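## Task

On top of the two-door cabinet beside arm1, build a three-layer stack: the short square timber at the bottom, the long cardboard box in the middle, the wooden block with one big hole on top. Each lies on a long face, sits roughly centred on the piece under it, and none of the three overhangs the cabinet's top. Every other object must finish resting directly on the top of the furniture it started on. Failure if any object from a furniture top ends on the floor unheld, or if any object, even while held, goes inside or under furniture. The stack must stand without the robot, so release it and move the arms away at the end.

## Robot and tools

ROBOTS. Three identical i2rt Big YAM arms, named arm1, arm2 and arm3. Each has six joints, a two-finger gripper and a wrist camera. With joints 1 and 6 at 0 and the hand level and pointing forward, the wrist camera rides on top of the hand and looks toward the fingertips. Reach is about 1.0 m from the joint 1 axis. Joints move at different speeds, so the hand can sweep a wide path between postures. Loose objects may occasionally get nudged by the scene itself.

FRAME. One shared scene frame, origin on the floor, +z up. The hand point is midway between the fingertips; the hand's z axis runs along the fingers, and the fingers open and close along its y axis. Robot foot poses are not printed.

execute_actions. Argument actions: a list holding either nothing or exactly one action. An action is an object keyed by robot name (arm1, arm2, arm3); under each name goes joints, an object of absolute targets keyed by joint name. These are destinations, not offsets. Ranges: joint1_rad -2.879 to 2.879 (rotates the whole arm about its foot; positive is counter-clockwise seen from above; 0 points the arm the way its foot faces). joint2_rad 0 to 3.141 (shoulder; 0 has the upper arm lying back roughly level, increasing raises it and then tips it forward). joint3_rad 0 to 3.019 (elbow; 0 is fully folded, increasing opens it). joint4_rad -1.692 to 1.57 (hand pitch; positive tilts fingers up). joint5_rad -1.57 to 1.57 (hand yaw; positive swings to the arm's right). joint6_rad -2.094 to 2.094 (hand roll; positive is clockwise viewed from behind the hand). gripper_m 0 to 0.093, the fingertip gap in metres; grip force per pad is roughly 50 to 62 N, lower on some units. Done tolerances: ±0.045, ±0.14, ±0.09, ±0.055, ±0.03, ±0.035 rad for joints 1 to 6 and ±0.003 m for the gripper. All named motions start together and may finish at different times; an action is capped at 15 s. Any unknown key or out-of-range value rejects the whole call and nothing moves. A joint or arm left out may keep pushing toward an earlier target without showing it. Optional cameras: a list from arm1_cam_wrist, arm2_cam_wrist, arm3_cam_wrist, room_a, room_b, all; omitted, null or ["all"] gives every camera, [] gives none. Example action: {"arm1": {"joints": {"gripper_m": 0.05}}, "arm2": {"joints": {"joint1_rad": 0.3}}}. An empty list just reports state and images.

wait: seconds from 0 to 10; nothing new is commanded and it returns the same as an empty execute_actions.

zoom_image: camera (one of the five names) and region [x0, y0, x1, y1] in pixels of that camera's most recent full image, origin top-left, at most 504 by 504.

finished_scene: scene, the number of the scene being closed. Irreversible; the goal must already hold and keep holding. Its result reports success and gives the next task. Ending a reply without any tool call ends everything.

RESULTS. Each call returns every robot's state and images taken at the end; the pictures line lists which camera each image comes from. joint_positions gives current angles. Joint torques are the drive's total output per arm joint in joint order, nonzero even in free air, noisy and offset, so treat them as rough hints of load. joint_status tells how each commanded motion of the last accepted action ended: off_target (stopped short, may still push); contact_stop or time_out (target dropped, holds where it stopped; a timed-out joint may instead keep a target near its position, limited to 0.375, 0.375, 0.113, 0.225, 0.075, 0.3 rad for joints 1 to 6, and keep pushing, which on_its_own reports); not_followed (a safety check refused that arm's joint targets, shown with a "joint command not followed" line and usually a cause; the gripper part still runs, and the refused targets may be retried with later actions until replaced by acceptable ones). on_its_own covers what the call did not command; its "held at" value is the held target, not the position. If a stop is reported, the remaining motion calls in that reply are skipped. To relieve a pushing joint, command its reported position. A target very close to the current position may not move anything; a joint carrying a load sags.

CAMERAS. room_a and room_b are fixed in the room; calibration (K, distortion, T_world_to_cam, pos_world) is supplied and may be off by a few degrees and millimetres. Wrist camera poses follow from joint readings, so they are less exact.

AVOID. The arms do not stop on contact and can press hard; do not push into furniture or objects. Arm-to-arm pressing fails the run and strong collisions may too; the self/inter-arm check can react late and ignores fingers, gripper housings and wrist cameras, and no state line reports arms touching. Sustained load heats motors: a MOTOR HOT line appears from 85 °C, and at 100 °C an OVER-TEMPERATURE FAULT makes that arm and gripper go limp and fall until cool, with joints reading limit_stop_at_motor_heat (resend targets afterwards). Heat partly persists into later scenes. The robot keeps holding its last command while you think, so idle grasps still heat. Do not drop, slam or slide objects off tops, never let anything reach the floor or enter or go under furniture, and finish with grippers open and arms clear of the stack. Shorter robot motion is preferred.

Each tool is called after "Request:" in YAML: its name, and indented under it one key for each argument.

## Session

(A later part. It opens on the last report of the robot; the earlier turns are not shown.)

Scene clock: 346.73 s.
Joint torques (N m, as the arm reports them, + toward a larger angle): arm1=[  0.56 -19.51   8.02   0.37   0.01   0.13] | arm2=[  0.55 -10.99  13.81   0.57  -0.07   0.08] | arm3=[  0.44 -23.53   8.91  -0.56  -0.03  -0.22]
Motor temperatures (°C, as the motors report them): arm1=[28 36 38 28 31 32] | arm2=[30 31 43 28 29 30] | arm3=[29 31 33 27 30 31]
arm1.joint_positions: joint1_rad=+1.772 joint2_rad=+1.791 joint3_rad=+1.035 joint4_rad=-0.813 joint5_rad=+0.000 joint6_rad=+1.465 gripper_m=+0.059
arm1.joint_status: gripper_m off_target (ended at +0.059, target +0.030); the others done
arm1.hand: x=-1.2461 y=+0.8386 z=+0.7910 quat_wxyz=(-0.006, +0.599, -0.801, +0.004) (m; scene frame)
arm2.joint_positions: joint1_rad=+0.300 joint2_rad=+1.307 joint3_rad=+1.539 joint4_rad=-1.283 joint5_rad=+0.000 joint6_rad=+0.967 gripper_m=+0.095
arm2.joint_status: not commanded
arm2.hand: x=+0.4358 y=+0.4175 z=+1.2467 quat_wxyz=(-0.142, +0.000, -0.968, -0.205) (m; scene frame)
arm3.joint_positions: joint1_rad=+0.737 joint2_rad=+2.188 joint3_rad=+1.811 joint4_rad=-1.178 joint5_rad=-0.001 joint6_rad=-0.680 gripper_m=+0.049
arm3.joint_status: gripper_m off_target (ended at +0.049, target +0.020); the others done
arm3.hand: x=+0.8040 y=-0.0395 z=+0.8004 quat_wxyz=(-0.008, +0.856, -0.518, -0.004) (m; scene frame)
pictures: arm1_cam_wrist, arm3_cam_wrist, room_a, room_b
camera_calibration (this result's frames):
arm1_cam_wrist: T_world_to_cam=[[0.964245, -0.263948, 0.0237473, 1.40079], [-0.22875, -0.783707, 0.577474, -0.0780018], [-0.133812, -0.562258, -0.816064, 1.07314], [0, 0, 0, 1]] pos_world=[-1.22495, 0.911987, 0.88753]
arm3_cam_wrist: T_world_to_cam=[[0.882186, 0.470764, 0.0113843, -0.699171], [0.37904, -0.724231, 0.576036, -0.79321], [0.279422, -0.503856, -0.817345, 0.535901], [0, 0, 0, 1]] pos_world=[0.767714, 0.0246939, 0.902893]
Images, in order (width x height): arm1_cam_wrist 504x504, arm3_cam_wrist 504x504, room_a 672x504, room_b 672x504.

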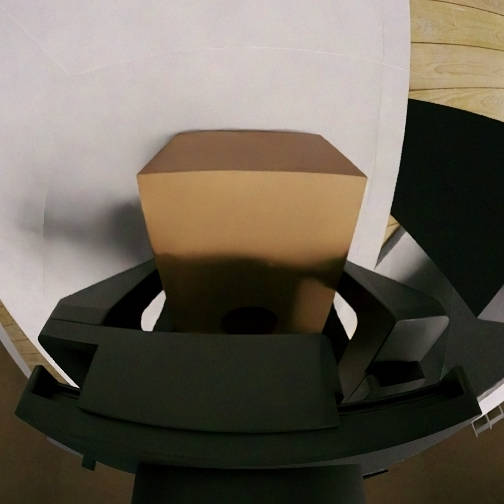

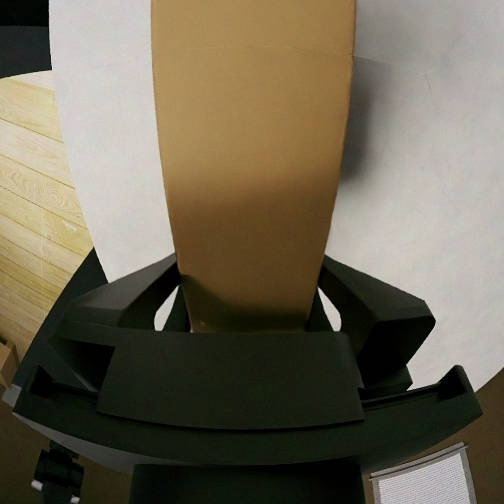

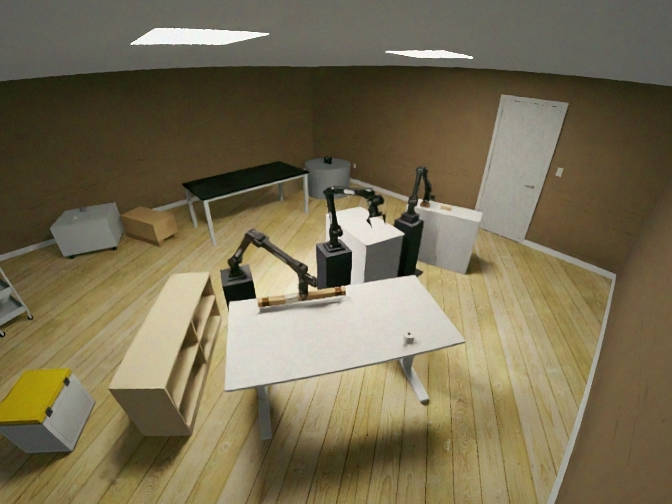

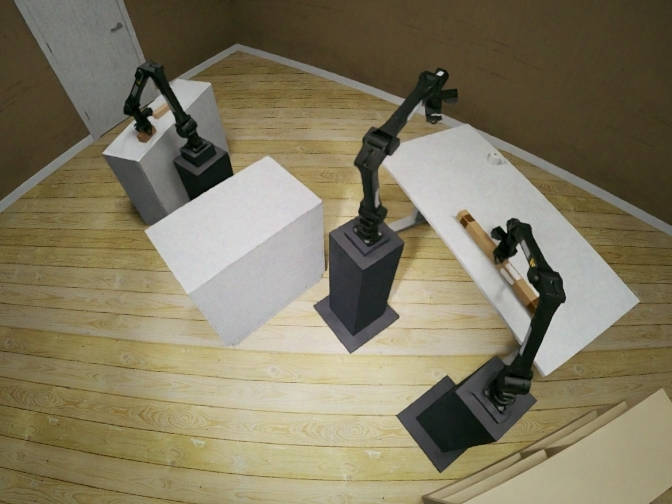

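Request:
execute_actions:
  actions:
    - {"arm1": {"joints": {"gripper_m": 0.09}}, "arm3": {"joints": {"joint2_rad": 2.225, "joint4_rad": -1.14, "gripper_m": 0.02}}}
  cameras: ["arm1_cam_wrist", "room_a"]

Request:
zoom_image:
  camera: "room_a"
  region: [220, 250, 380, 330]

Scene clock: 368.27 s.
Joint torques (N m, as the arm reports them, + toward a larger angle): arm1=[  0.57 -17.84   8.34   0.4    0.01   0.12] | arm2=[  0.26 -11.2   13.82   0.56  -0.1    0.1 ] | arm3=[  0.38 -21.76   8.75   0.78  -0.04  -0.23]
Motor temperatures (°C, as the motors report them): arm1=[28 35 37 28 31 32] | arm2=[30 31 44 28 29 30] | arm3=[29 32 33 27 30 31]
arm1.joint_positions: joint1_rad=+1.772 joint2_rad=+1.775 joint3_rad=+1.035 joint4_rad=-0.813 joint5_rad=+0.000 joint6_rad=+1.465 gripper_m=+0.090
arm1.joint_status: all done
arm1.hand: x=-1.2485 y=+0.8395 z=+0.7980 quat_wxyz=(-0.002, +0.598, -0.801, -0.003) (m; scene frame)
arm2.joint_positions: joint1_rad=+0.300 joint2_rad=+1.307 joint3_rad=+1.539 joint4_rad=-1.283 joint5_rad=+0.000 joint6_rad=+0.967 gripper_m=+0.095
arm2.joint_status: not commanded
arm2.hand: x=+0.4358 y=+0.4175 z=+1.2467 quat_wxyz=(-0.142, +0.000, -0.968, -0.205) (m; scene frame)
arm3.joint_positions: joint1_rad=+0.737 joint2_rad=+2.206 joint3_rad=+1.811 joint4_rad=-1.153 joint5_rad=-0.001 joint6_rad=-0.681 gripper_m=+0.049
arm3.joint_status: gripper_m off_target (ended at +0.049, target +0.020); the others done
arm3.hand: x=+0.8048 y=-0.0357 z=+0.7889 quat_wxyz=(-0.011, +0.856, -0.518, -0.005) (m; scene frame)
pictures: arm1_cam_wrist, room_a
camera_calibration (this result's frames):
arm1_cam_wrist: T_world_to_cam=[[0.964411, -0.2643, 0.00747465, 1.41666], [-0.22022, -0.787277, 0.575932, -0.0669721], [-0.146334, -0.557082, -0.817463, 1.06019], [0, 0, 0, 1]] pos_world=[-1.22585, 0.91231, 0.894647]
Images, in order (width x height): arm1_cam_wrist 504x504, room_a 672x504.

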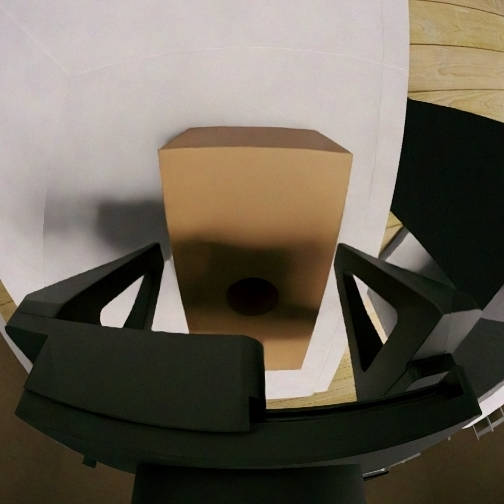

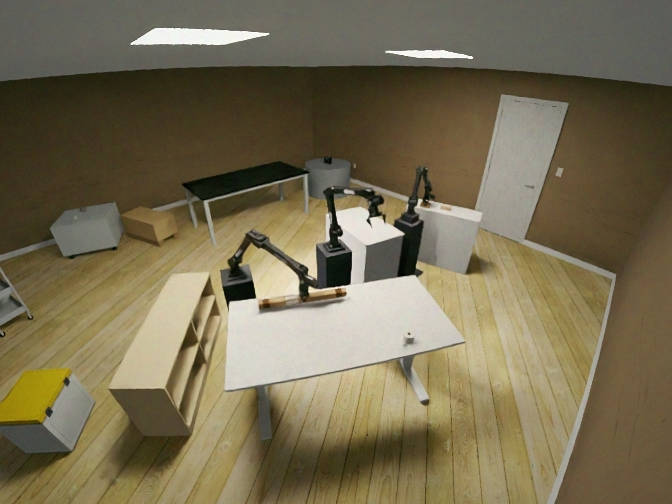

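Region (220, 250, 380, 330) of room_a's 672x504 image, scaled by 3.150, with more detail than that image has.

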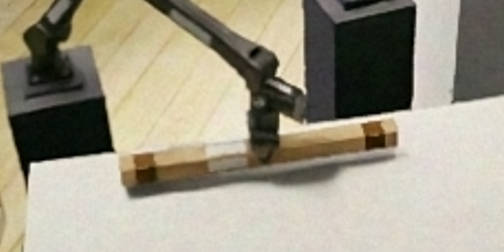

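Request:
execute_actions:
  actions:
    - {"arm1": {"joints": {"joint2_rad": 1.64, "joint3_rad": 1.1, "joint4_rad": -0.98}}, "arm3": {"joints": {"joint2_rad": 2.25, "gripper_m": 0.02}}}
  cameras: ["room_a"]

Request:
zoom_image:
  camera: "room_a"
  region: [220, 250, 380, 330]

Scene clock: 378.40 s.
Joint torques (N m, as the arm reports them, + toward a larger angle): arm1=[  0.59 -15.16  10.49  -0.21   0.01   0.12] | arm2=[  0.21 -11.04  13.74   0.31  -0.07   0.1 ] | arm3=[  0.43 -22.2    8.66   0.61  -0.03  -0.22]
Motor temperatures (°C, as the motors report them): arm1=[28 35 37 28 31 32] | arm2=[30 31 44 28 29 30] | arm3=[29 32 34 27 30 31]
arm1.joint_positions: joint1_rad=+1.772 joint2_rad=+1.631 joint3_rad=+1.073 joint4_rad=-0.973 joint5_rad=+0.000 joint6_rad=+1.465 gripper_m=+0.090
arm1.joint_status: all done
arm1.hand: x=-1.2450 y=+0.8375 z=+0.8705 quat_wxyz=(+0.004, +0.598, -0.801, -0.013) (m; scene frame)
arm2.joint_positions: joint1_rad=+0.300 joint2_rad=+1.307 joint3_rad=+1.539 joint4_rad=-1.283 joint5_rad=+0.000 joint6_rad=+0.967 gripper_m=+0.095
arm2.joint_status: not commanded
arm2.hand: x=+0.4358 y=+0.4175 z=+1.2467 quat_wxyz=(-0.142, +0.000, -0.968, -0.205) (m; scene frame)
arm3.joint_positions: joint1_rad=+0.737 joint2_rad=+2.234 joint3_rad=+1.811 joint4_rad=-1.152 joint5_rad=-0.001 joint6_rad=-0.681 gripper_m=+0.049
arm3.joint_status: gripper_m off_target (ended at +0.049, target +0.020); the others done
arm3.hand: x=+0.8041 y=-0.0392 z=+0.7712 quat_wxyz=(+0.002, +0.856, -0.518, +0.000) (m; scene frame)
pictures: room_a
Images, in order (width x height): room_a 672x504.

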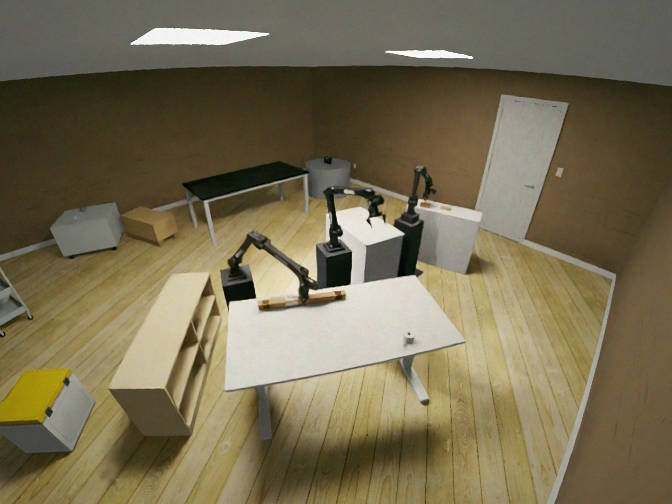

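Region (220, 250, 380, 330) of room_a's 672x504 image, scaled by 3.150, with more detail than that image has.

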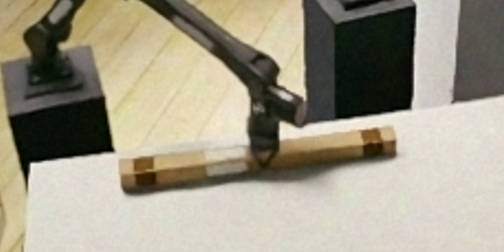

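Request:
execute_actions:
  actions:
    - {"arm1": {"joints": {"joint1_rad": 1.36, "joint2_rad": 1.9, "joint3_rad": 1.72, "joint4_rad": -1.38, "joint6_rad": 1.13}}, "arm3": {"joints": {"joint2_rad": 2.262, "gripper_m": 0.02}}}
  cameras: ["arm1_cam_wrist", "room_a"]

Request:
zoom_image:
  camera: "room_a"
  region: [220, 250, 380, 330]

Scene clock: 382.53 s.
Joint torques (N m, as the arm reports them, + toward a larger angle): arm1=[  0.29 -21.36  11.9   -0.27  -0.04  -0.16] | arm2=[  0.03 -11.03  13.81   0.46  -0.09   0.09] | arm3=[  0.07 -21.55   8.81   0.7   -0.02  -0.24]
Motor temperatures (°C, as the motors report them): arm1=[28 35 38 28 31 32] | arm2=[30 31 44 28 29 30] | arm3=[29 32 34 27 30 31]
arm1.joint_positions: joint1_rad=+1.361 joint2_rad=+1.893 joint3_rad=+1.690 joint4_rad=-1.372 joint5_rad=+0.001 joint6_rad=+1.144 gripper_m=+0.090
arm1.joint_status: all done
arm1.hand: x=-1.2354 y=+1.0838 z=+0.9598 quat_wxyz=(-0.008, +0.562, -0.827, +0.006) (m; scene frame)
arm2.joint_positions: joint1_rad=+0.300 joint2_rad=+1.307 joint3_rad=+1.539 joint4_rad=-1.283 joint5_rad=+0.000 joint6_rad=+0.967 gripper_m=+0.095
arm2.joint_status: not commanded
arm2.hand: x=+0.4358 y=+0.4175 z=+1.2467 quat_wxyz=(-0.142, +0.000, -0.968, -0.205) (m; scene frame)
arm3.joint_positions: joint1_rad=+0.737 joint2_rad=+2.238 joint3_rad=+1.811 joint4_rad=-1.151 joint5_rad=-0.001 joint6_rad=-0.681 gripper_m=+0.049
arm3.joint_status: gripper_m off_target (ended at +0.049, target +0.020); the others done
arm3.hand: x=+0.8040 y=-0.0395 z=+0.7688 quat_wxyz=(+0.003, +0.856, -0.517, +0.000) (m; scene frame)
pictures: arm1_cam_wrist, room_a
camera_calibration (this result's frames):
arm1_cam_wrist: T_world_to_cam=[[0.936205, -0.350285, 0.0286422, 1.50544], [-0.301702, -0.759202, 0.576705, -0.0968247], [-0.180266, -0.548555, -0.81645, 1.27832], [0, 0, 0, 1]] pos_world=[-1.20818, 1.15505, 1.05641]
Images, in order (width x height): arm1_cam_wrist 504x504, room_a 672x504.

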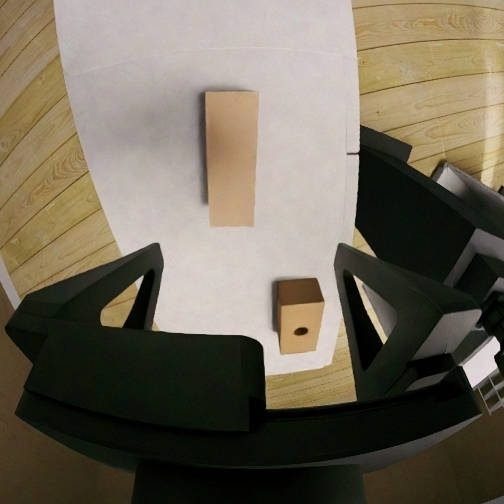

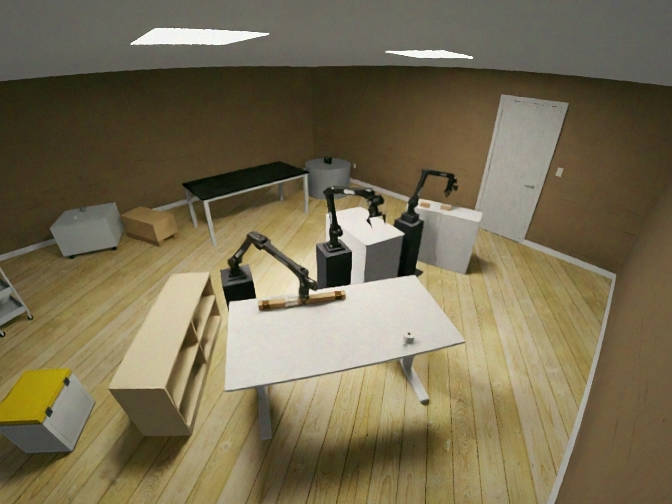

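Region (220, 250, 380, 330) of room_a's 672x504 image, scaled by 3.150, with more detail than that image has.

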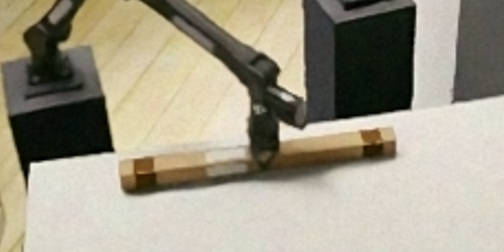

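Request:
zoom_image:
  camera: "arm1_cam_wrist"
  region: [160, 70, 340, 250]

Request:
zoom_image:
  camera: "arm1_cam_wrist"
  region: [240, 260, 360, 380]

Request:
execute_actions:
  actions:
    - {"arm1": {"joints": {"joint1_rad": 0.5, "joint2_rad": 1.6, "joint3_rad": 1.6, "joint4_rad": -1.5}}, "arm3": {"joints": {"joint2_rad": 2.238, "gripper_m": 0.093}}}
  cameras: ["arm3_cam_wrist"]

Region (160, 70, 340, 250) of arm1_cam_wrist's 504x504 image, scaled by 2.800, with more detail than that image has.

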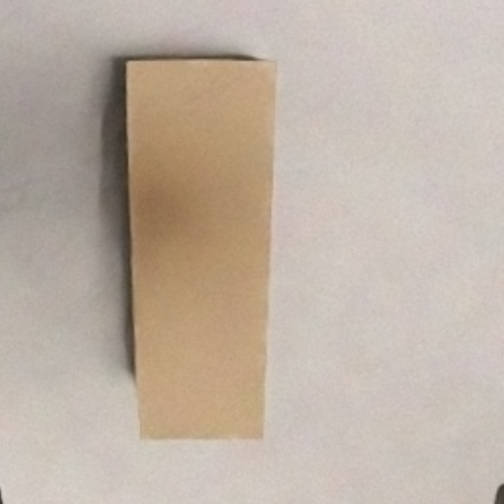

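Region (240, 260, 360, 380) of arm1_cam_wrist's 504x504 image, scaled by 4.200, with more detail than that image has.

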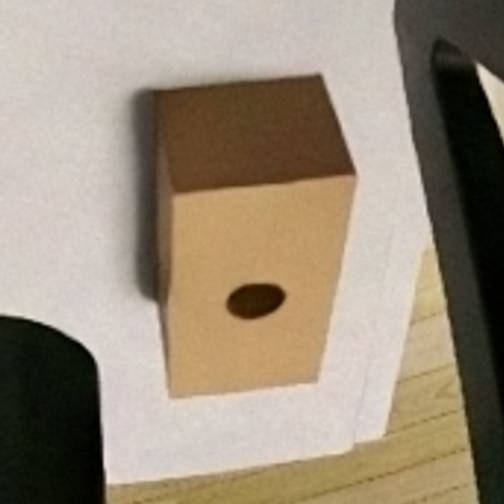

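Scene clock: 388.43 s.
Joint torques (N m, as the arm reports them, + toward a larger angle): arm1=[  0.54 -16.7   11.03  -0.12  -0.06  -0.13] | arm2=[ -0.08 -11.48  13.9    0.48  -0.09   0.12] | arm3=[  0.36 -23.57   8.58   0.55  -0.02  -0.24]
Motor temperatures (°C, as the motors report them): arm1=[28 35 38 28 31 32] | arm2=[30 31 44 28 29 30] | arm3=[29 32 34 27 30 31]
arm1.joint_positions: joint1_rad=+0.496 joint2_rad=+1.597 joint3_rad=+1.583 joint4_rad=-1.493 joint5_rad=+0.002 joint6_rad=+1.142 gripper_m=+0.090
arm1.joint_status: all done
arm1.hand: x=-0.7860 y=+1.1606 z=+1.0785 quat_wxyz=(-0.017, +0.164, -0.986, -0.030) (m; scene frame)
arm2.joint_positions: joint1_rad=+0.300 joint2_rad=+1.307 joint3_rad=+1.539 joint4_rad=-1.283 joint5_rad=+0.000 joint6_rad=+0.967 gripper_m=+0.095
arm2.joint_status: not commanded
arm2.hand: x=+0.4358 y=+0.4175 z=+1.2467 quat_wxyz=(-0.142, +0.000, -0.968, -0.205) (m; scene frame)
arm3.joint_positions: joint1_rad=+0.737 joint2_rad=+2.238 joint3_rad=+1.811 joint4_rad=-1.151 joint5_rad=-0.001 joint6_rad=-0.681 gripper_m=+0.093
arm3.joint_status: all done
arm3.hand: x=+0.8040 y=-0.0395 z=+0.7688 quat_wxyz=(+0.003, +0.856, -0.517, +0.000) (m; scene frame)
pictures: arm3_cam_wrist
camera_calibration (this result's frames):
arm3_cam_wrist: T_world_to_cam=[[0.881843, 0.471533, -0.00315443, -0.687352], [0.382213, -0.71085, 0.590429, -0.78804], [0.276164, -0.521871, -0.807084, 0.504087], [0, 0, 0, 1]] pos_world=[0.768125, 0.0269994, 0.869953]
Images, in order (width x height): arm3_cam_wrist 504x504.

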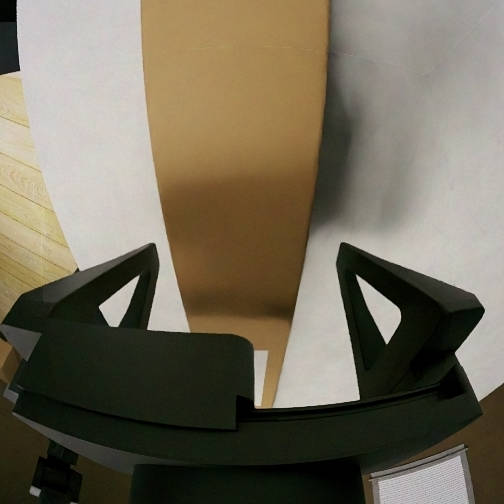

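Request:
execute_actions:
  actions:
    - {"arm1": {"joints": {"joint1_rad": -0.4}}, "arm2": {"joints": {"joint1_rad": -0.25, "joint6_rad": 0.995}}, "arm3": {"joints": {"joint2_rad": 2.0}}}
  cameras: []

Request:
execute_actions:
  actions:
    - {"arm1": {"joints": {"joint1_rad": -1.0}}, "arm2": {"joints": {"joint1_rad": -0.764, "joint2_rad": 2.16, "joint3_rad": 1.8, "joint4_rad": -1.16, "joint6_rad": 0.995}}, "arm3": {"joints": {"joint1_rad": -0.7, "joint2_rad": 1.2, "joint3_rad": 1.3, "joint4_rad": -1.2}}}
  cameras: ["arm2_cam_wrist", "room_b"]

Scene clock: 412.53 s.
Joint torques (N m, as the arm reports them, + toward a larger angle): arm1=[  1.16 -17.29  11.04  -0.11  -0.06  -0.13] | arm2=[  0.04 -11.5   13.78   0.62  -0.1    0.08] | arm3=[  0.33 -20.36   9.6    1.23  -0.05  -0.2 ]
Motor temperatures (°C, as the motors report them): arm1=[28 35 39 28 31 32] | arm2=[30 31 45 28 29 30] | arm3=[29 33 34 27 30 31]
arm1.joint_positions: joint1_rad=-0.409 joint2_rad=+1.602 joint3_rad=+1.583 joint4_rad=-1.493 joint5_rad=+0.001 joint6_rad=+1.142 gripper_m=+0.090
arm1.joint_status: all done
arm1.hand: x=-0.4157 y=+0.9325 z=+1.0819 quat_wxyz=(-0.028, -0.283, -0.958, -0.025) (m; scene frame)
arm2.joint_positions: joint1_rad=-0.252 joint2_rad=+1.307 joint3_rad=+1.539 joint4_rad=-1.283 joint5_rad=+0.000 joint6_rad=+0.988 gripper_m=+0.095
arm2.joint_status: all done
arm2.hand: x=+0.6033 y=+0.2145 z=+1.2481 quat_wxyz=(-0.195, -0.272, -0.929, -0.158) (m; scene frame)
arm3.joint_positions: joint1_rad=+0.737 joint2_rad=+1.986 joint3_rad=+1.811 joint4_rad=-1.150 joint5_rad=-0.001 joint6_rad=-0.681 gripper_m=+0.093
arm3.joint_status: all done
arm3.hand: x=+0.8075 y=-0.0226 z=+0.9314 quat_wxyz=(-0.115, +0.849, -0.513, -0.042) (m; scene frame)
pictures: none
No camera images: the call's "cameras" was empty. Leave "cameras" out to get every camera's image.

Scene clock: 414.23 s.
Joint torques (N m, as the arm reports them, + toward a larger angle): arm1=[  1.1  -17.12  11.04  -0.1   -0.07  -0.13] | arm2=[ -0.05 -22.07   9.41   0.65  -0.06   0.14] | arm3=[ 0.63 -7.64  9.2   0.45 -0.21 -0.17]
Motor temperatures (°C, as the motors report them): arm1=[28 35 39 28 31 32] | arm2=[30 31 45 28 29 30] | arm3=[29 32 34 27 30 31]
arm1.joint_positions: joint1_rad=-1.007 joint2_rad=+1.602 joint3_rad=+1.583 joint4_rad=-1.493 joint5_rad=+0.002 joint6_rad=+1.142 gripper_m=+0.090
arm1.joint_status: all done
arm1.hand: x=-0.3385 y=+0.6495 z=+1.0829 quat_wxyz=(-0.032, -0.553, -0.832, -0.020) (m; scene frame)
arm2.joint_positions: joint1_rad=-0.768 joint2_rad=+2.156 joint3_rad=+1.787 joint4_rad=-1.166 joint5_rad=+0.000 joint6_rad=+0.988 gripper_m=+0.095
arm2.joint_status: all done
arm2.hand: x=+0.8076 y=-0.0512 z=+0.8865 quat_wxyz=(-0.016, -0.518, -0.855, +0.001) (m; scene frame)
arm3.joint_positions: joint1_rad=-0.704 joint2_rad=+1.188 joint3_rad=+1.301 joint4_rad=-1.186 joint5_rad=+0.002 joint6_rad=-0.682 gripper_m=+0.093
arm3.joint_status: all done
arm3.hand: x=+1.1142 y=-0.7128 z=+1.1205 quat_wxyz=(-0.229, +0.293, -0.924, +0.091) (m; scene frame)
pictures: arm2_cam_wrist, room_b
camera_calibration (this result's frames):
arm2_cam_wrist: T_world_to_cam=[[-0.882319, -0.470156, -0.0215968, 0.709944], [-0.402411, 0.729797, 0.552687, -0.118784], [-0.244088, 0.496337, -0.833109, 1.08618], [0, 0, 0, 1]] pos_world=[0.843721, -0.118639, 0.985891]
Images, in order (width x height): arm2_cam_wrist 504x504, room_b 672x504.

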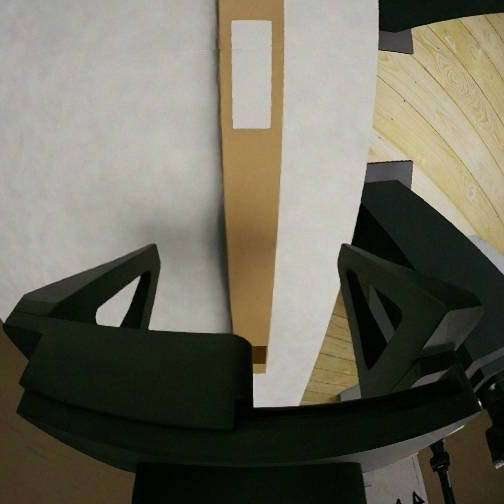

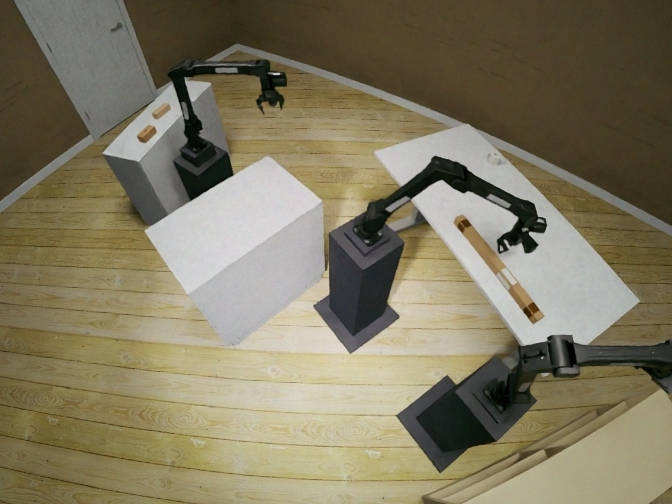

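Request:
execute_actions:
  actions:
    - {"arm2": {"joints": {"joint1_rad": -0.775, "joint2_rad": 2.258, "joint3_rad": 1.79, "joint4_rad": -1.085}}}
  cameras: []

Request:
execute_actions:
  actions:
    - {"arm2": {"joints": {"joint2_rad": 2.335, "joint3_rad": 1.772, "joint4_rad": -0.992}}}
  cameras: ["arm2_cam_wrist"]

Scene clock: 425.27 s.
Joint torques (N m, as the arm reports them, + toward a larger angle): arm1=[  1.04 -17.16  11.06  -0.1   -0.08  -0.13] | arm2=[ -0.11 -22.35   8.13   0.93  -0.08   0.11] | arm3=[ 1.09 -8.    9.09  0.34 -0.2  -0.2 ]
Motor temperatures (°C, as the motors report them): arm1=[28 35 40 28 31 32] | arm2=[30 32 42 28 29 30] | arm3=[29 31 34 27 30 31]
arm1.joint_positions: joint1_rad=-1.007 joint2_rad=+1.602 joint3_rad=+1.583 joint4_rad=-1.493 joint5_rad=+0.002 joint6_rad=+1.142 gripper_m=+0.090
arm1.joint_status: not commanded
arm1.hand: x=-0.3385 y=+0.6495 z=+1.0829 quat_wxyz=(-0.032, -0.553, -0.832, -0.020) (m; scene frame)
arm2.joint_positions: joint1_rad=-0.768 joint2_rad=+2.254 joint3_rad=+1.787 joint4_rad=-1.101 joint5_rad=+0.000 joint6_rad=+0.988 gripper_m=+0.095
arm2.joint_status: all done
arm2.hand: x=+0.8097 y=-0.0524 z=+0.8248 quat_wxyz=(-0.001, -0.518, -0.855, +0.008) (m; scene frame)
arm3.joint_positions: joint1_rad=-0.704 joint2_rad=+1.188 joint3_rad=+1.301 joint4_rad=-1.186 joint5_rad=+0.002 joint6_rad=-0.682 gripper_m=+0.093
arm3.joint_status: not commanded
arm3.hand: x=+1.1142 y=-0.7128 z=+1.1205 quat_wxyz=(-0.229, +0.293, -0.924, +0.091) (m; scene frame)
pictures: none
No camera images: the call's "cameras" was empty. Leave "cameras" out to get every camera's image.

Scene clock: 426.20 s.
Joint torques (N m, as the arm reports them, + toward a larger angle): arm1=[  1.04 -17.15  11.04  -0.11  -0.07  -0.13] | arm2=[ -0.71 -22.44   7.19   1.    -0.05   0.14] | arm3=[ 0.91 -7.38  9.05  0.37 -0.17 -0.18]
Motor temperatures (°C, as the motors report them): arm1=[28 35 40 28 31 32] | arm2=[30 32 42 28 29 30] | arm3=[29 31 34 27 30 31]
arm1.joint_positions: joint1_rad=-1.007 joint2_rad=+1.602 joint3_rad=+1.583 joint4_rad=-1.493 joint5_rad=+0.002 joint6_rad=+1.142 gripper_m=+0.090
arm1.joint_status: not commanded
arm1.hand: x=-0.3385 y=+0.6495 z=+1.0829 quat_wxyz=(-0.032, -0.553, -0.832, -0.020) (m; scene frame)
arm2.joint_positions: joint1_rad=-0.768 joint2_rad=+2.321 joint3_rad=+1.780 joint4_rad=-1.008 joint5_rad=+0.000 joint6_rad=+0.988 gripper_m=+0.095
arm2.joint_status: all done
arm2.hand: x=+0.8162 y=-0.0537 z=+0.7798 quat_wxyz=(-0.010, -0.518, -0.855, +0.004) (m; scene frame)
arm3.joint_positions: joint1_rad=-0.704 joint2_rad=+1.188 joint3_rad=+1.301 joint4_rad=-1.186 joint5_rad=+0.002 joint6_rad=-0.682 gripper_m=+0.093
arm3.joint_status: not commanded
arm3.hand: x=+1.1142 y=-0.7128 z=+1.1205 quat_wxyz=(-0.229, +0.293, -0.924, +0.091) (m; scene frame)
pictures: arm2_cam_wrist
camera_calibration (this result's frames):
arm2_cam_wrist: T_world_to_cam=[[-0.882646, -0.469941, -0.00956046, 0.704962], [-0.394233, 0.729068, 0.5595, -0.0665223], [-0.255962, 0.49761, -0.828775, 1.00696], [0, 0, 0, 1]] pos_world=[0.853751, -0.121285, 0.878505]
Images, in order (width x height): arm2_cam_wrist 504x504.

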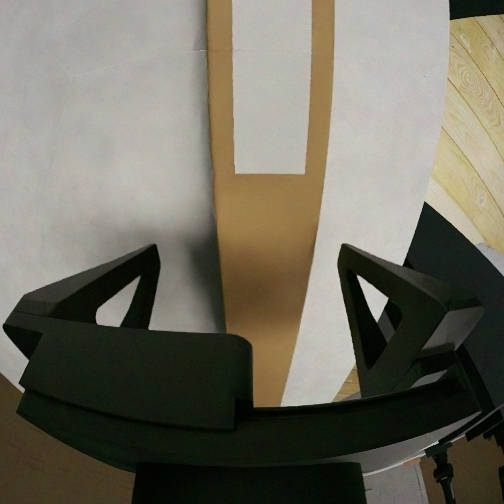

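Request:
execute_actions:
  actions:
    - {"arm2": {"joints": {"joint2_rad": 2.368, "joint3_rad": 1.745, "joint4_rad": -0.957}}}
  cameras: ["arm2_cam_wrist"]

Scene clock: 437.57 s.
Joint torques (N m, as the arm reports them, + toward a larger angle): arm1=[  1.04 -17.14  11.06  -0.1   -0.08  -0.13] | arm2=[ -0.52 -21.31   6.69   1.12  -0.04   0.13] | arm3=[ 0.09 -7.96  9.23  0.33 -0.18 -0.19]
Motor temperatures (°C, as the motors report them): arm1=[28 35 40 28 31 32] | arm2=[30 33 40 28 29 30] | arm3=[29 31 34 27 30 31]
arm1.joint_positions: joint1_rad=-1.007 joint2_rad=+1.602 joint3_rad=+1.583 joint4_rad=-1.493 joint5_rad=+0.002 joint6_rad=+1.142 gripper_m=+0.090
arm1.joint_status: not commanded
arm1.hand: x=-0.3385 y=+0.6495 z=+1.0829 quat_wxyz=(-0.032, -0.553, -0.832, -0.020) (m; scene frame)
arm2.joint_positions: joint1_rad=-0.768 joint2_rad=+2.346 joint3_rad=+1.756 joint4_rad=-0.974 joint5_rad=+0.000 joint6_rad=+0.988 gripper_m=+0.095
arm2.joint_status: all done
arm2.hand: x=+0.8082 y=-0.0532 z=+0.7567 quat_wxyz=(-0.003, -0.518, -0.855, +0.007) (m; scene frame)
arm3.joint_positions: joint1_rad=-0.704 joint2_rad=+1.188 joint3_rad=+1.301 joint4_rad=-1.186 joint5_rad=+0.002 joint6_rad=-0.682 gripper_m=+0.093
arm3.joint_status: not commanded
arm3.hand: x=+1.1142 y=-0.7128 z=+1.1205 quat_wxyz=(-0.229, +0.293, -0.924, +0.091) (m; scene frame)
pictures: arm2_cam_wrist
camera_calibration (this result's frames):
arm2_cam_wrist: T_world_to_cam=[[-0.8828, -0.469743, 0.00247962, 0.688898], [-0.385957, 0.728328, 0.566194, -0.06891], [-0.267772, 0.498879, -0.824268, 0.991753], [0, 0, 0, 1]] pos_world=[0.847126, -0.120971, 0.854779]
Images, in order (width x height): arm2_cam_wrist 504x504.

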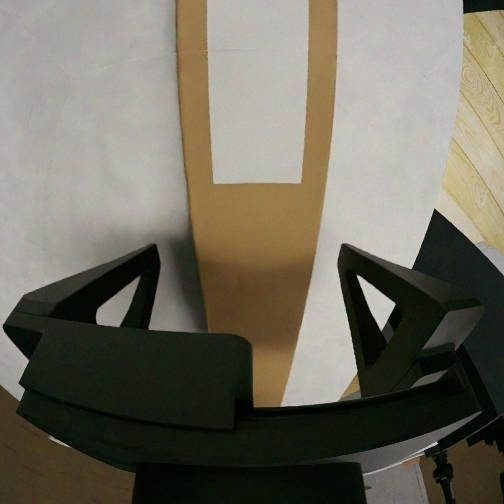

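Request:
execute_actions:
  actions:
    - {"arm2": {"joints": {"joint2_rad": 2.386, "gripper_m": 0.02}}}
  cameras: ["arm2_cam_wrist"]

Scene clock: 440.87 s.
Joint torques (N m, as the arm reports them, + toward a larger angle): arm1=[  1.02 -17.15  11.04  -0.1   -0.08  -0.13] | arm2=[ -0.94 -20.38   6.7    0.87  -0.07   0.1 ] | arm3=[ 0.75 -7.32  9.02  0.26 -0.13 -0.19]
Motor temperatures (°C, as the motors report them): arm1=[28 35 40 28 31 32] | arm2=[30 33 39 28 29 30] | arm3=[29 31 34 27 30 31]
arm1.joint_positions: joint1_rad=-1.007 joint2_rad=+1.602 joint3_rad=+1.583 joint4_rad=-1.493 joint5_rad=+0.002 joint6_rad=+1.142 gripper_m=+0.090
arm1.joint_status: not commanded
arm1.hand: x=-0.3385 y=+0.6495 z=+1.0829 quat_wxyz=(-0.032, -0.553, -0.832, -0.020) (m; scene frame)
arm2.joint_positions: joint1_rad=-0.768 joint2_rad=+2.351 joint3_rad=+1.756 joint4_rad=-0.971 joint5_rad=+0.000 joint6_rad=+0.989 gripper_m=+0.050
arm2.joint_status: gripper_m off_target (ended at +0.050, target +0.020); the others done
arm2.hand: x=+0.8078 y=-0.0533 z=+0.7536 quat_wxyz=(-0.002, -0.519, -0.855, +0.007) (m; scene frame)
arm3.joint_positions: joint1_rad=-0.704 joint2_rad=+1.188 joint3_rad=+1.301 joint4_rad=-1.186 joint5_rad=+0.002 joint6_rad=-0.682 gripper_m=+0.093
arm3.joint_status: not commanded
arm3.hand: x=+1.1142 y=-0.7128 z=+1.1205 quat_wxyz=(-0.229, +0.293, -0.924, +0.091) (m; scene frame)
pictures: arm2_cam_wrist
camera_calibration (this result's frames):
arm2_cam_wrist: T_world_to_cam=[[-0.883343, -0.468712, 0.00373406, 0.688134], [-0.384256, 0.728692, 0.566882, -0.0691411], [-0.268426, 0.499317, -0.82379, 0.989276], [0, 0, 0, 1]] pos_world=[0.846837, -0.121042, 0.851581]
Images, in order (width x height): arm2_cam_wrist 504x504.

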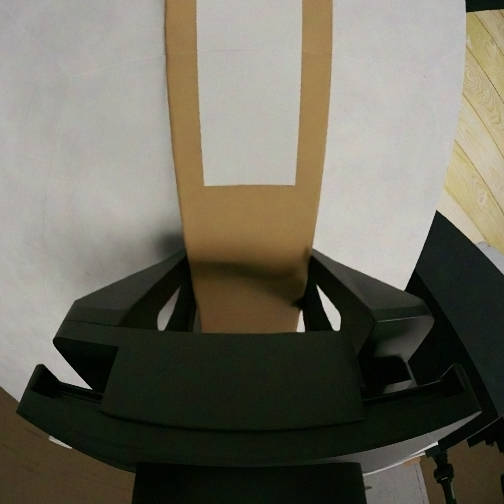

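Request:
execute_actions:
  actions:
    - {"arm1": {"joints": {"joint1_rad": -1.8, "joint2_rad": 1.0, "joint3_rad": 1.3, "joint4_rad": -1.5}}, "arm2": {"joints": {"joint2_rad": 2.15, "gripper_m": 0.02}}}
  cameras: []

Request:
execute_actions:
  actions:
    - {"arm1": {"joints": {"joint1_rad": -2.3}}, "arm2": {"joints": {"joint1_rad": 2.226, "joint2_rad": 2.2, "joint3_rad": 1.77, "joint4_rad": -1.125, "joint6_rad": 2.05, "gripper_m": 0.02}}}
  cameras: ["arm2_cam_wrist", "arm1_cam_wrist", "room_a", "room_b"]

Scene clock: 461.53 s.
Joint torques (N m, as the arm reports them, + toward a larger angle): arm1=[ 0.11 -6.77 10.07  0.55 -0.09 -0.15] | arm2=[  0.14 -20.86   8.83   1.29  -0.08   0.08] | arm3=[ 0.3  -7.73  9.23  0.39 -0.16 -0.21]
Motor temperatures (°C, as the motors report them): arm1=[28 35 40 28 31 32] | arm2=[30 34 38 28 29 30] | arm3=[29 30 35 27 30 31]
arm1.joint_positions: joint1_rad=-1.795 joint2_rad=+1.003 joint3_rad=+1.294 joint4_rad=-1.495 joint5_rad=+0.002 joint6_rad=+1.141 gripper_m=+0.090
arm1.joint_status: all done
arm1.hand: x=-0.6137 y=+0.4243 z=+1.1901 quat_wxyz=(-0.184, -0.817, -0.546, -0.035) (m; scene frame)
arm2.joint_positions: joint1_rad=-0.768 joint2_rad=+2.135 joint3_rad=+1.740 joint4_rad=-0.971 joint5_rad=+0.000 joint6_rad=+0.989 gripper_m=+0.049
arm2.joint_status: gripper_m off_target (ended at +0.049, target +0.020); the others done
arm2.hand: x=+0.8391 y=-0.0544 z=+0.8876 quat_wxyz=(-0.092, -0.515, -0.851, -0.036) (m; scene frame)
arm3.joint_positions: joint1_rad=-0.704 joint2_rad=+1.188 joint3_rad=+1.301 joint4_rad=-1.186 joint5_rad=+0.002 joint6_rad=-0.682 gripper_m=+0.093
arm3.joint_status: not commanded
arm3.hand: x=+1.1142 y=-0.7128 z=+1.1205 quat_wxyz=(-0.229, +0.293, -0.924, +0.091) (m; scene frame)
pictures: none
No camera images: the call's "cameras" was empty. Leave "cameras" out to get every camera's image.

Scene clock: 464.30 s.
Joint torques (N m, as the arm reports them, + toward a larger angle): arm1=[ 0.28 -7.05 10.26  0.54 -0.03 -0.15] | arm2=[ -0.21 -21.82   9.82  -0.33  -0.01   0.17] | arm3=[ 0.58 -7.69  9.26  0.31 -0.16 -0.15]
Motor temperatures (°C, as the motors report them): arm1=[28 35 40 28 31 32] | arm2=[31 34 39 28 29 30] | arm3=[29 30 35 27 30 31]
arm1.joint_positions: joint1_rad=-2.297 joint2_rad=+1.003 joint3_rad=+1.294 joint4_rad=-1.495 joint5_rad=+0.000 joint6_rad=+1.141 gripper_m=+0.090
arm1.joint_status: all done
arm1.hand: x=-0.7571 y=+0.3463 z=+1.1877 quat_wxyz=(-0.183, -0.927, -0.326, +0.009) (m; scene frame)
arm2.joint_positions: joint1_rad=+2.233 joint2_rad=+2.193 joint3_rad=+1.745 joint4_rad=-1.109 joint5_rad=-0.002 joint6_rad=+2.043 gripper_m=+0.050
arm2.joint_status: gripper_m off_target (ended at +0.050, target +0.020); the others done
arm2.hand: x=-0.4684 y=+0.1698 z=+0.8571 quat_wxyz=(+0.013, +0.415, -0.910, +0.001) (m; scene frame)
arm3.joint_positions: joint1_rad=-0.704 joint2_rad=+1.188 joint3_rad=+1.301 joint4_rad=-1.186 joint5_rad=+0.002 joint6_rad=-0.682 gripper_m=+0.093
arm3.joint_status: not commanded
arm3.hand: x=+1.1142 y=-0.7128 z=+1.1205 quat_wxyz=(-0.229, +0.293, -0.924, +0.091) (m; scene frame)
pictures: arm1_cam_wrist, arm2_cam_wrist, room_a, room_b
camera_calibration (this result's frames):
arm1_cam_wrist: T_world_to_cam=[[-0.624762, 0.710897, -0.322952, -0.338882], [0.573219, 0.69843, 0.428505, -0.3102], [0.530182, 0.0825912, -0.843852, 1.49789], [0, 0, 0, 1]] pos_world=[-0.828064, 0.33385, 1.28748]
arm2_cam_wrist: T_world_to_cam=[[0.760159, -0.649566, -0.014934, 0.481416], [-0.514873, -0.616235, 0.595954, -0.638515], [-0.396314, -0.44533, -0.80288, 0.703206], [0, 0, 0, 1]] pos_world=[-0.416016, 0.232395, 0.952305]
Images, in order (width x height): arm1_cam_wrist 504x504, arm2_cam_wrist 504x504, room_a 672x504, room_b 672x504.

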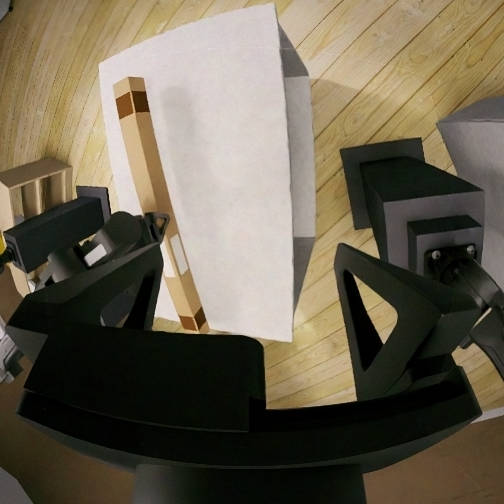

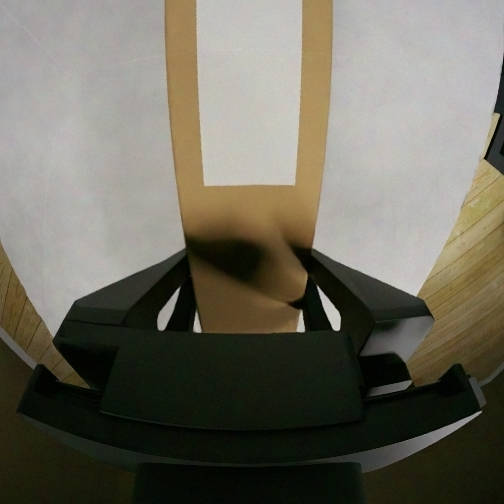

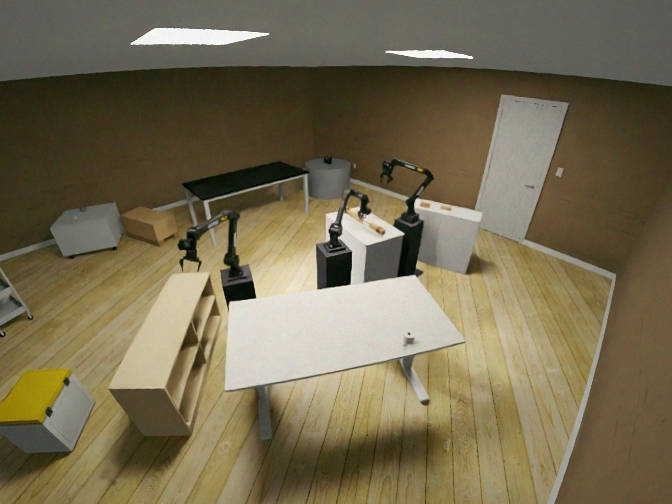

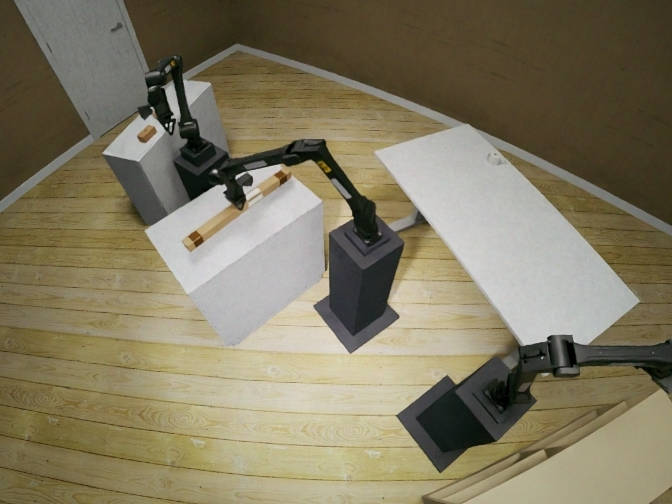

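Request:
execute_actions:
  actions:
    - {"arm2": {"joints": {"joint2_rad": 2.27, "joint4_rad": -1.045, "gripper_m": 0.02}}}
  cameras: ["arm1_cam_wrist", "room_a", "room_b"]

Request:
zoom_image:
  camera: "room_b"
  region: [150, 150, 330, 280]

Request:
zoom_image:
  camera: "arm1_cam_wrist"
  region: [80, 60, 260, 340]

Scene clock: 475.43 s.
Joint torques (N m, as the arm reports them, + toward a larger angle): arm1=[ 0.29 -7.05 10.25  0.54 -0.03 -0.15] | arm2=[ -0.32 -21.71   9.67   0.88  -0.05   0.13] | arm3=[ 0.88 -7.36  9.17  0.42 -0.17 -0.18]
Motor temperatures (°C, as the motors report them): arm1=[28 35 40 28 31 32] | arm2=[30 34 40 28 29 30] | arm3=[29 30 35 27 30 31]
arm1.joint_positions: joint1_rad=-2.297 joint2_rad=+1.003 joint3_rad=+1.294 joint4_rad=-1.495 joint5_rad=+0.000 joint6_rad=+1.141 gripper_m=+0.090
arm1.joint_status: not commanded
arm1.hand: x=-0.7571 y=+0.3463 z=+1.1877 quat_wxyz=(-0.183, -0.927, -0.326, +0.009) (m; scene frame)
arm2.joint_positions: joint1_rad=+2.233 joint2_rad=+2.261 joint3_rad=+1.745 joint4_rad=-1.060 joint5_rad=-0.001 joint6_rad=+2.044 gripper_m=+0.050
arm2.joint_status: gripper_m off_target (ended at +0.050, target +0.020); the others done
arm2.hand: x=-0.4696 y=+0.1695 z=+0.8148 quat_wxyz=(+0.005, +0.415, -0.910, +0.007) (m; scene frame)
arm3.joint_positions: joint1_rad=-0.704 joint2_rad=+1.188 joint3_rad=+1.301 joint4_rad=-1.186 joint5_rad=+0.002 joint6_rad=-0.682 gripper_m=+0.093
arm3.joint_status: not commanded
arm3.hand: x=+1.1142 y=-0.7128 z=+1.1205 quat_wxyz=(-0.229, +0.293, -0.924, +0.091) (m; scene frame)
pictures: arm1_cam_wrist, room_a, room_b
camera_calibration (this result's frames):
arm1_cam_wrist: T_world_to_cam=[[-0.624762, 0.710897, -0.322952, -0.338882], [0.573219, 0.69843, 0.428505, -0.3102], [0.530182, 0.0825912, -0.843852, 1.49789], [0, 0, 0, 1]] pos_world=[-0.828064, 0.33385, 1.28748]
Images, in order (width x height): arm1_cam_wrist 504x504, room_a 672x504, room_b 672x504.

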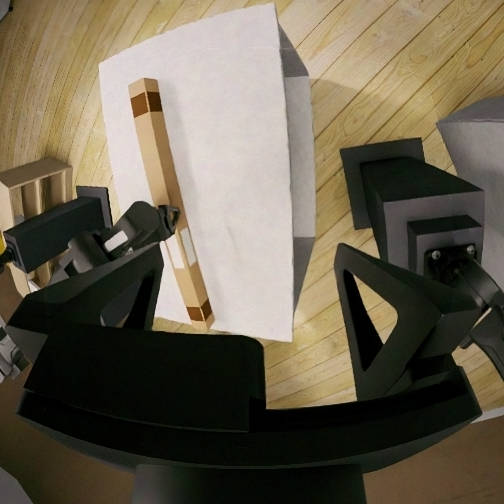

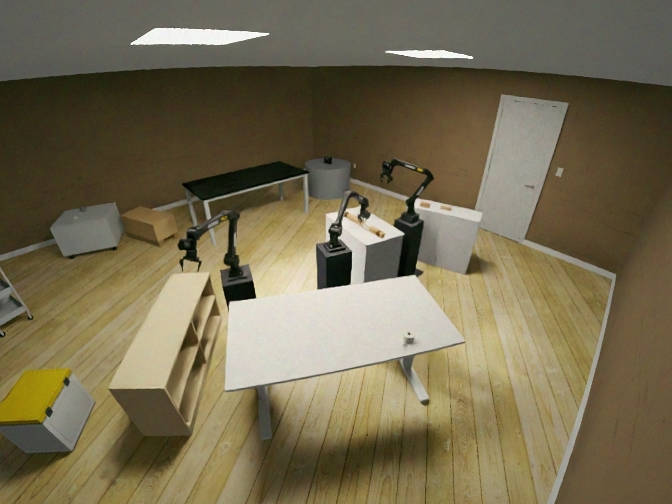

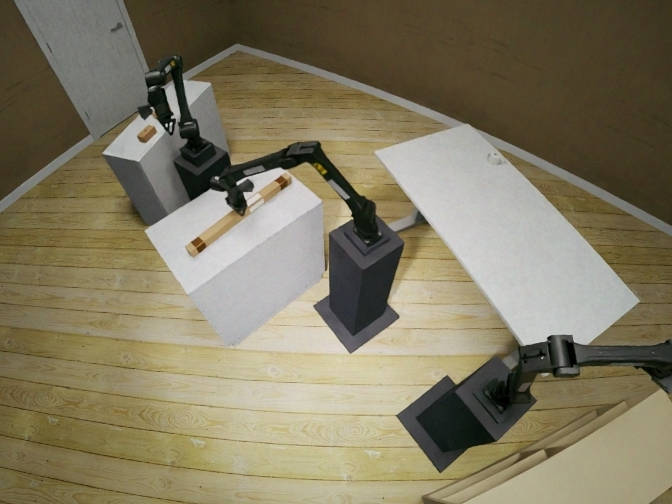

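Region (150, 150, 330, 280) of room_b's 672x504 image, scaled by 2.800, with more detail than that image has.

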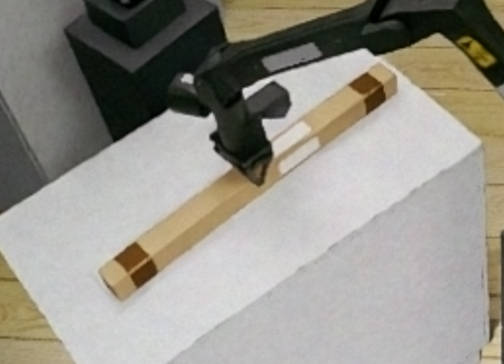

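Region (80, 60, 260, 340) of arm1_cam_wrist's 504x504 image, scaled by 1.800, with more detail than that image has; it fills the left 324 columns of this view, and the rest is white.

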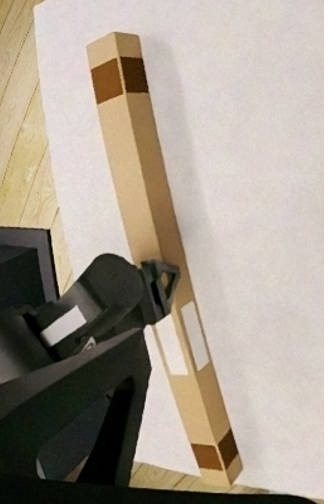

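Request:
execute_actions:
  actions:
    - {"arm2": {"joints": {"joint2_rad": 2.305, "joint4_rad": -1.02, "gripper_m": 0.02}}}
  cameras: ["arm1_cam_wrist"]

Request:
zoom_image:
  camera: "arm1_cam_wrist"
  region: [80, 60, 260, 340]

Scene clock: 479.63 s.
Joint torques (N m, as the arm reports them, + toward a larger angle): arm1=[ 0.28 -7.05 10.25  0.55 -0.03 -0.15] | arm2=[  0.34 -18.93   9.57   1.47  -0.09   0.08] | arm3=[ 0.5  -7.5   9.2   0.34 -0.15 -0.23]
Motor temperatures (°C, as the motors report them): arm1=[28 34 40 28 31 32] | arm2=[30 34 40 28 29 30] | arm3=[29 30 35 27 30 31]
arm1.joint_positions: joint1_rad=-2.297 joint2_rad=+1.003 joint3_rad=+1.294 joint4_rad=-1.495 joint5_rad=+0.000 joint6_rad=+1.141 gripper_m=+0.090
arm1.joint_status: not commanded
arm1.hand: x=-0.7571 y=+0.3463 z=+1.1877 quat_wxyz=(-0.183, -0.927, -0.326, +0.009) (m; scene frame)
arm2.joint_positions: joint1_rad=+2.233 joint2_rad=+2.262 joint3_rad=+1.745 joint4_rad=-1.049 joint5_rad=+0.000 joint6_rad=+2.046 gripper_m=+0.050
arm2.joint_status: gripper_m off_target (ended at +0.050, target +0.020); the others done
arm2.hand: x=-0.4720 y=+0.1703 z=+0.8139 quat_wxyz=(+0.009, +0.414, -0.910, +0.003) (m; scene frame)
arm3.joint_positions: joint1_rad=-0.704 joint2_rad=+1.188 joint3_rad=+1.301 joint4_rad=-1.186 joint5_rad=+0.002 joint6_rad=-0.682 gripper_m=+0.093
arm3.joint_status: not commanded
arm3.hand: x=+1.1142 y=-0.7128 z=+1.1205 quat_wxyz=(-0.229, +0.293, -0.924, +0.091) (m; scene frame)
pictures: arm1_cam_wrist
camera_calibration (this result's frames):
arm1_cam_wrist: T_world_to_cam=[[-0.624762, 0.710897, -0.322952, -0.338882], [0.573219, 0.69843, 0.428505, -0.3102], [0.530182, 0.0825912, -0.843852, 1.49789], [0, 0, 0, 1]] pos_world=[-0.828064, 0.33385, 1.28748]
Images, in order (width x height): arm1_cam_wrist 504x504.

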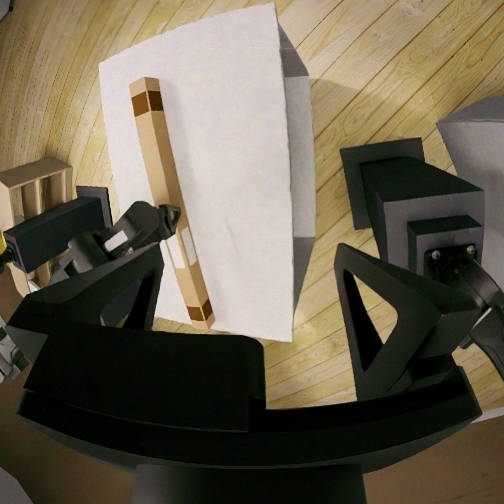

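Region (80, 60, 260, 340) of arm1_cam_wrist's 504x504 image, scaled by 1.800, with more detail than that image has; it fills the left 324 columns of this view, and the rest is white.

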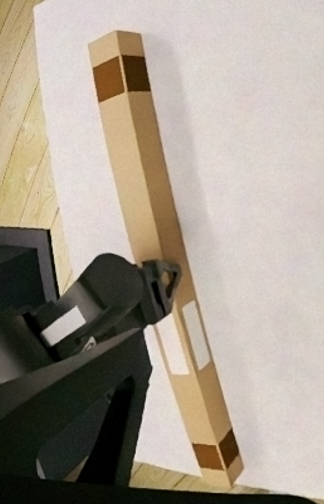

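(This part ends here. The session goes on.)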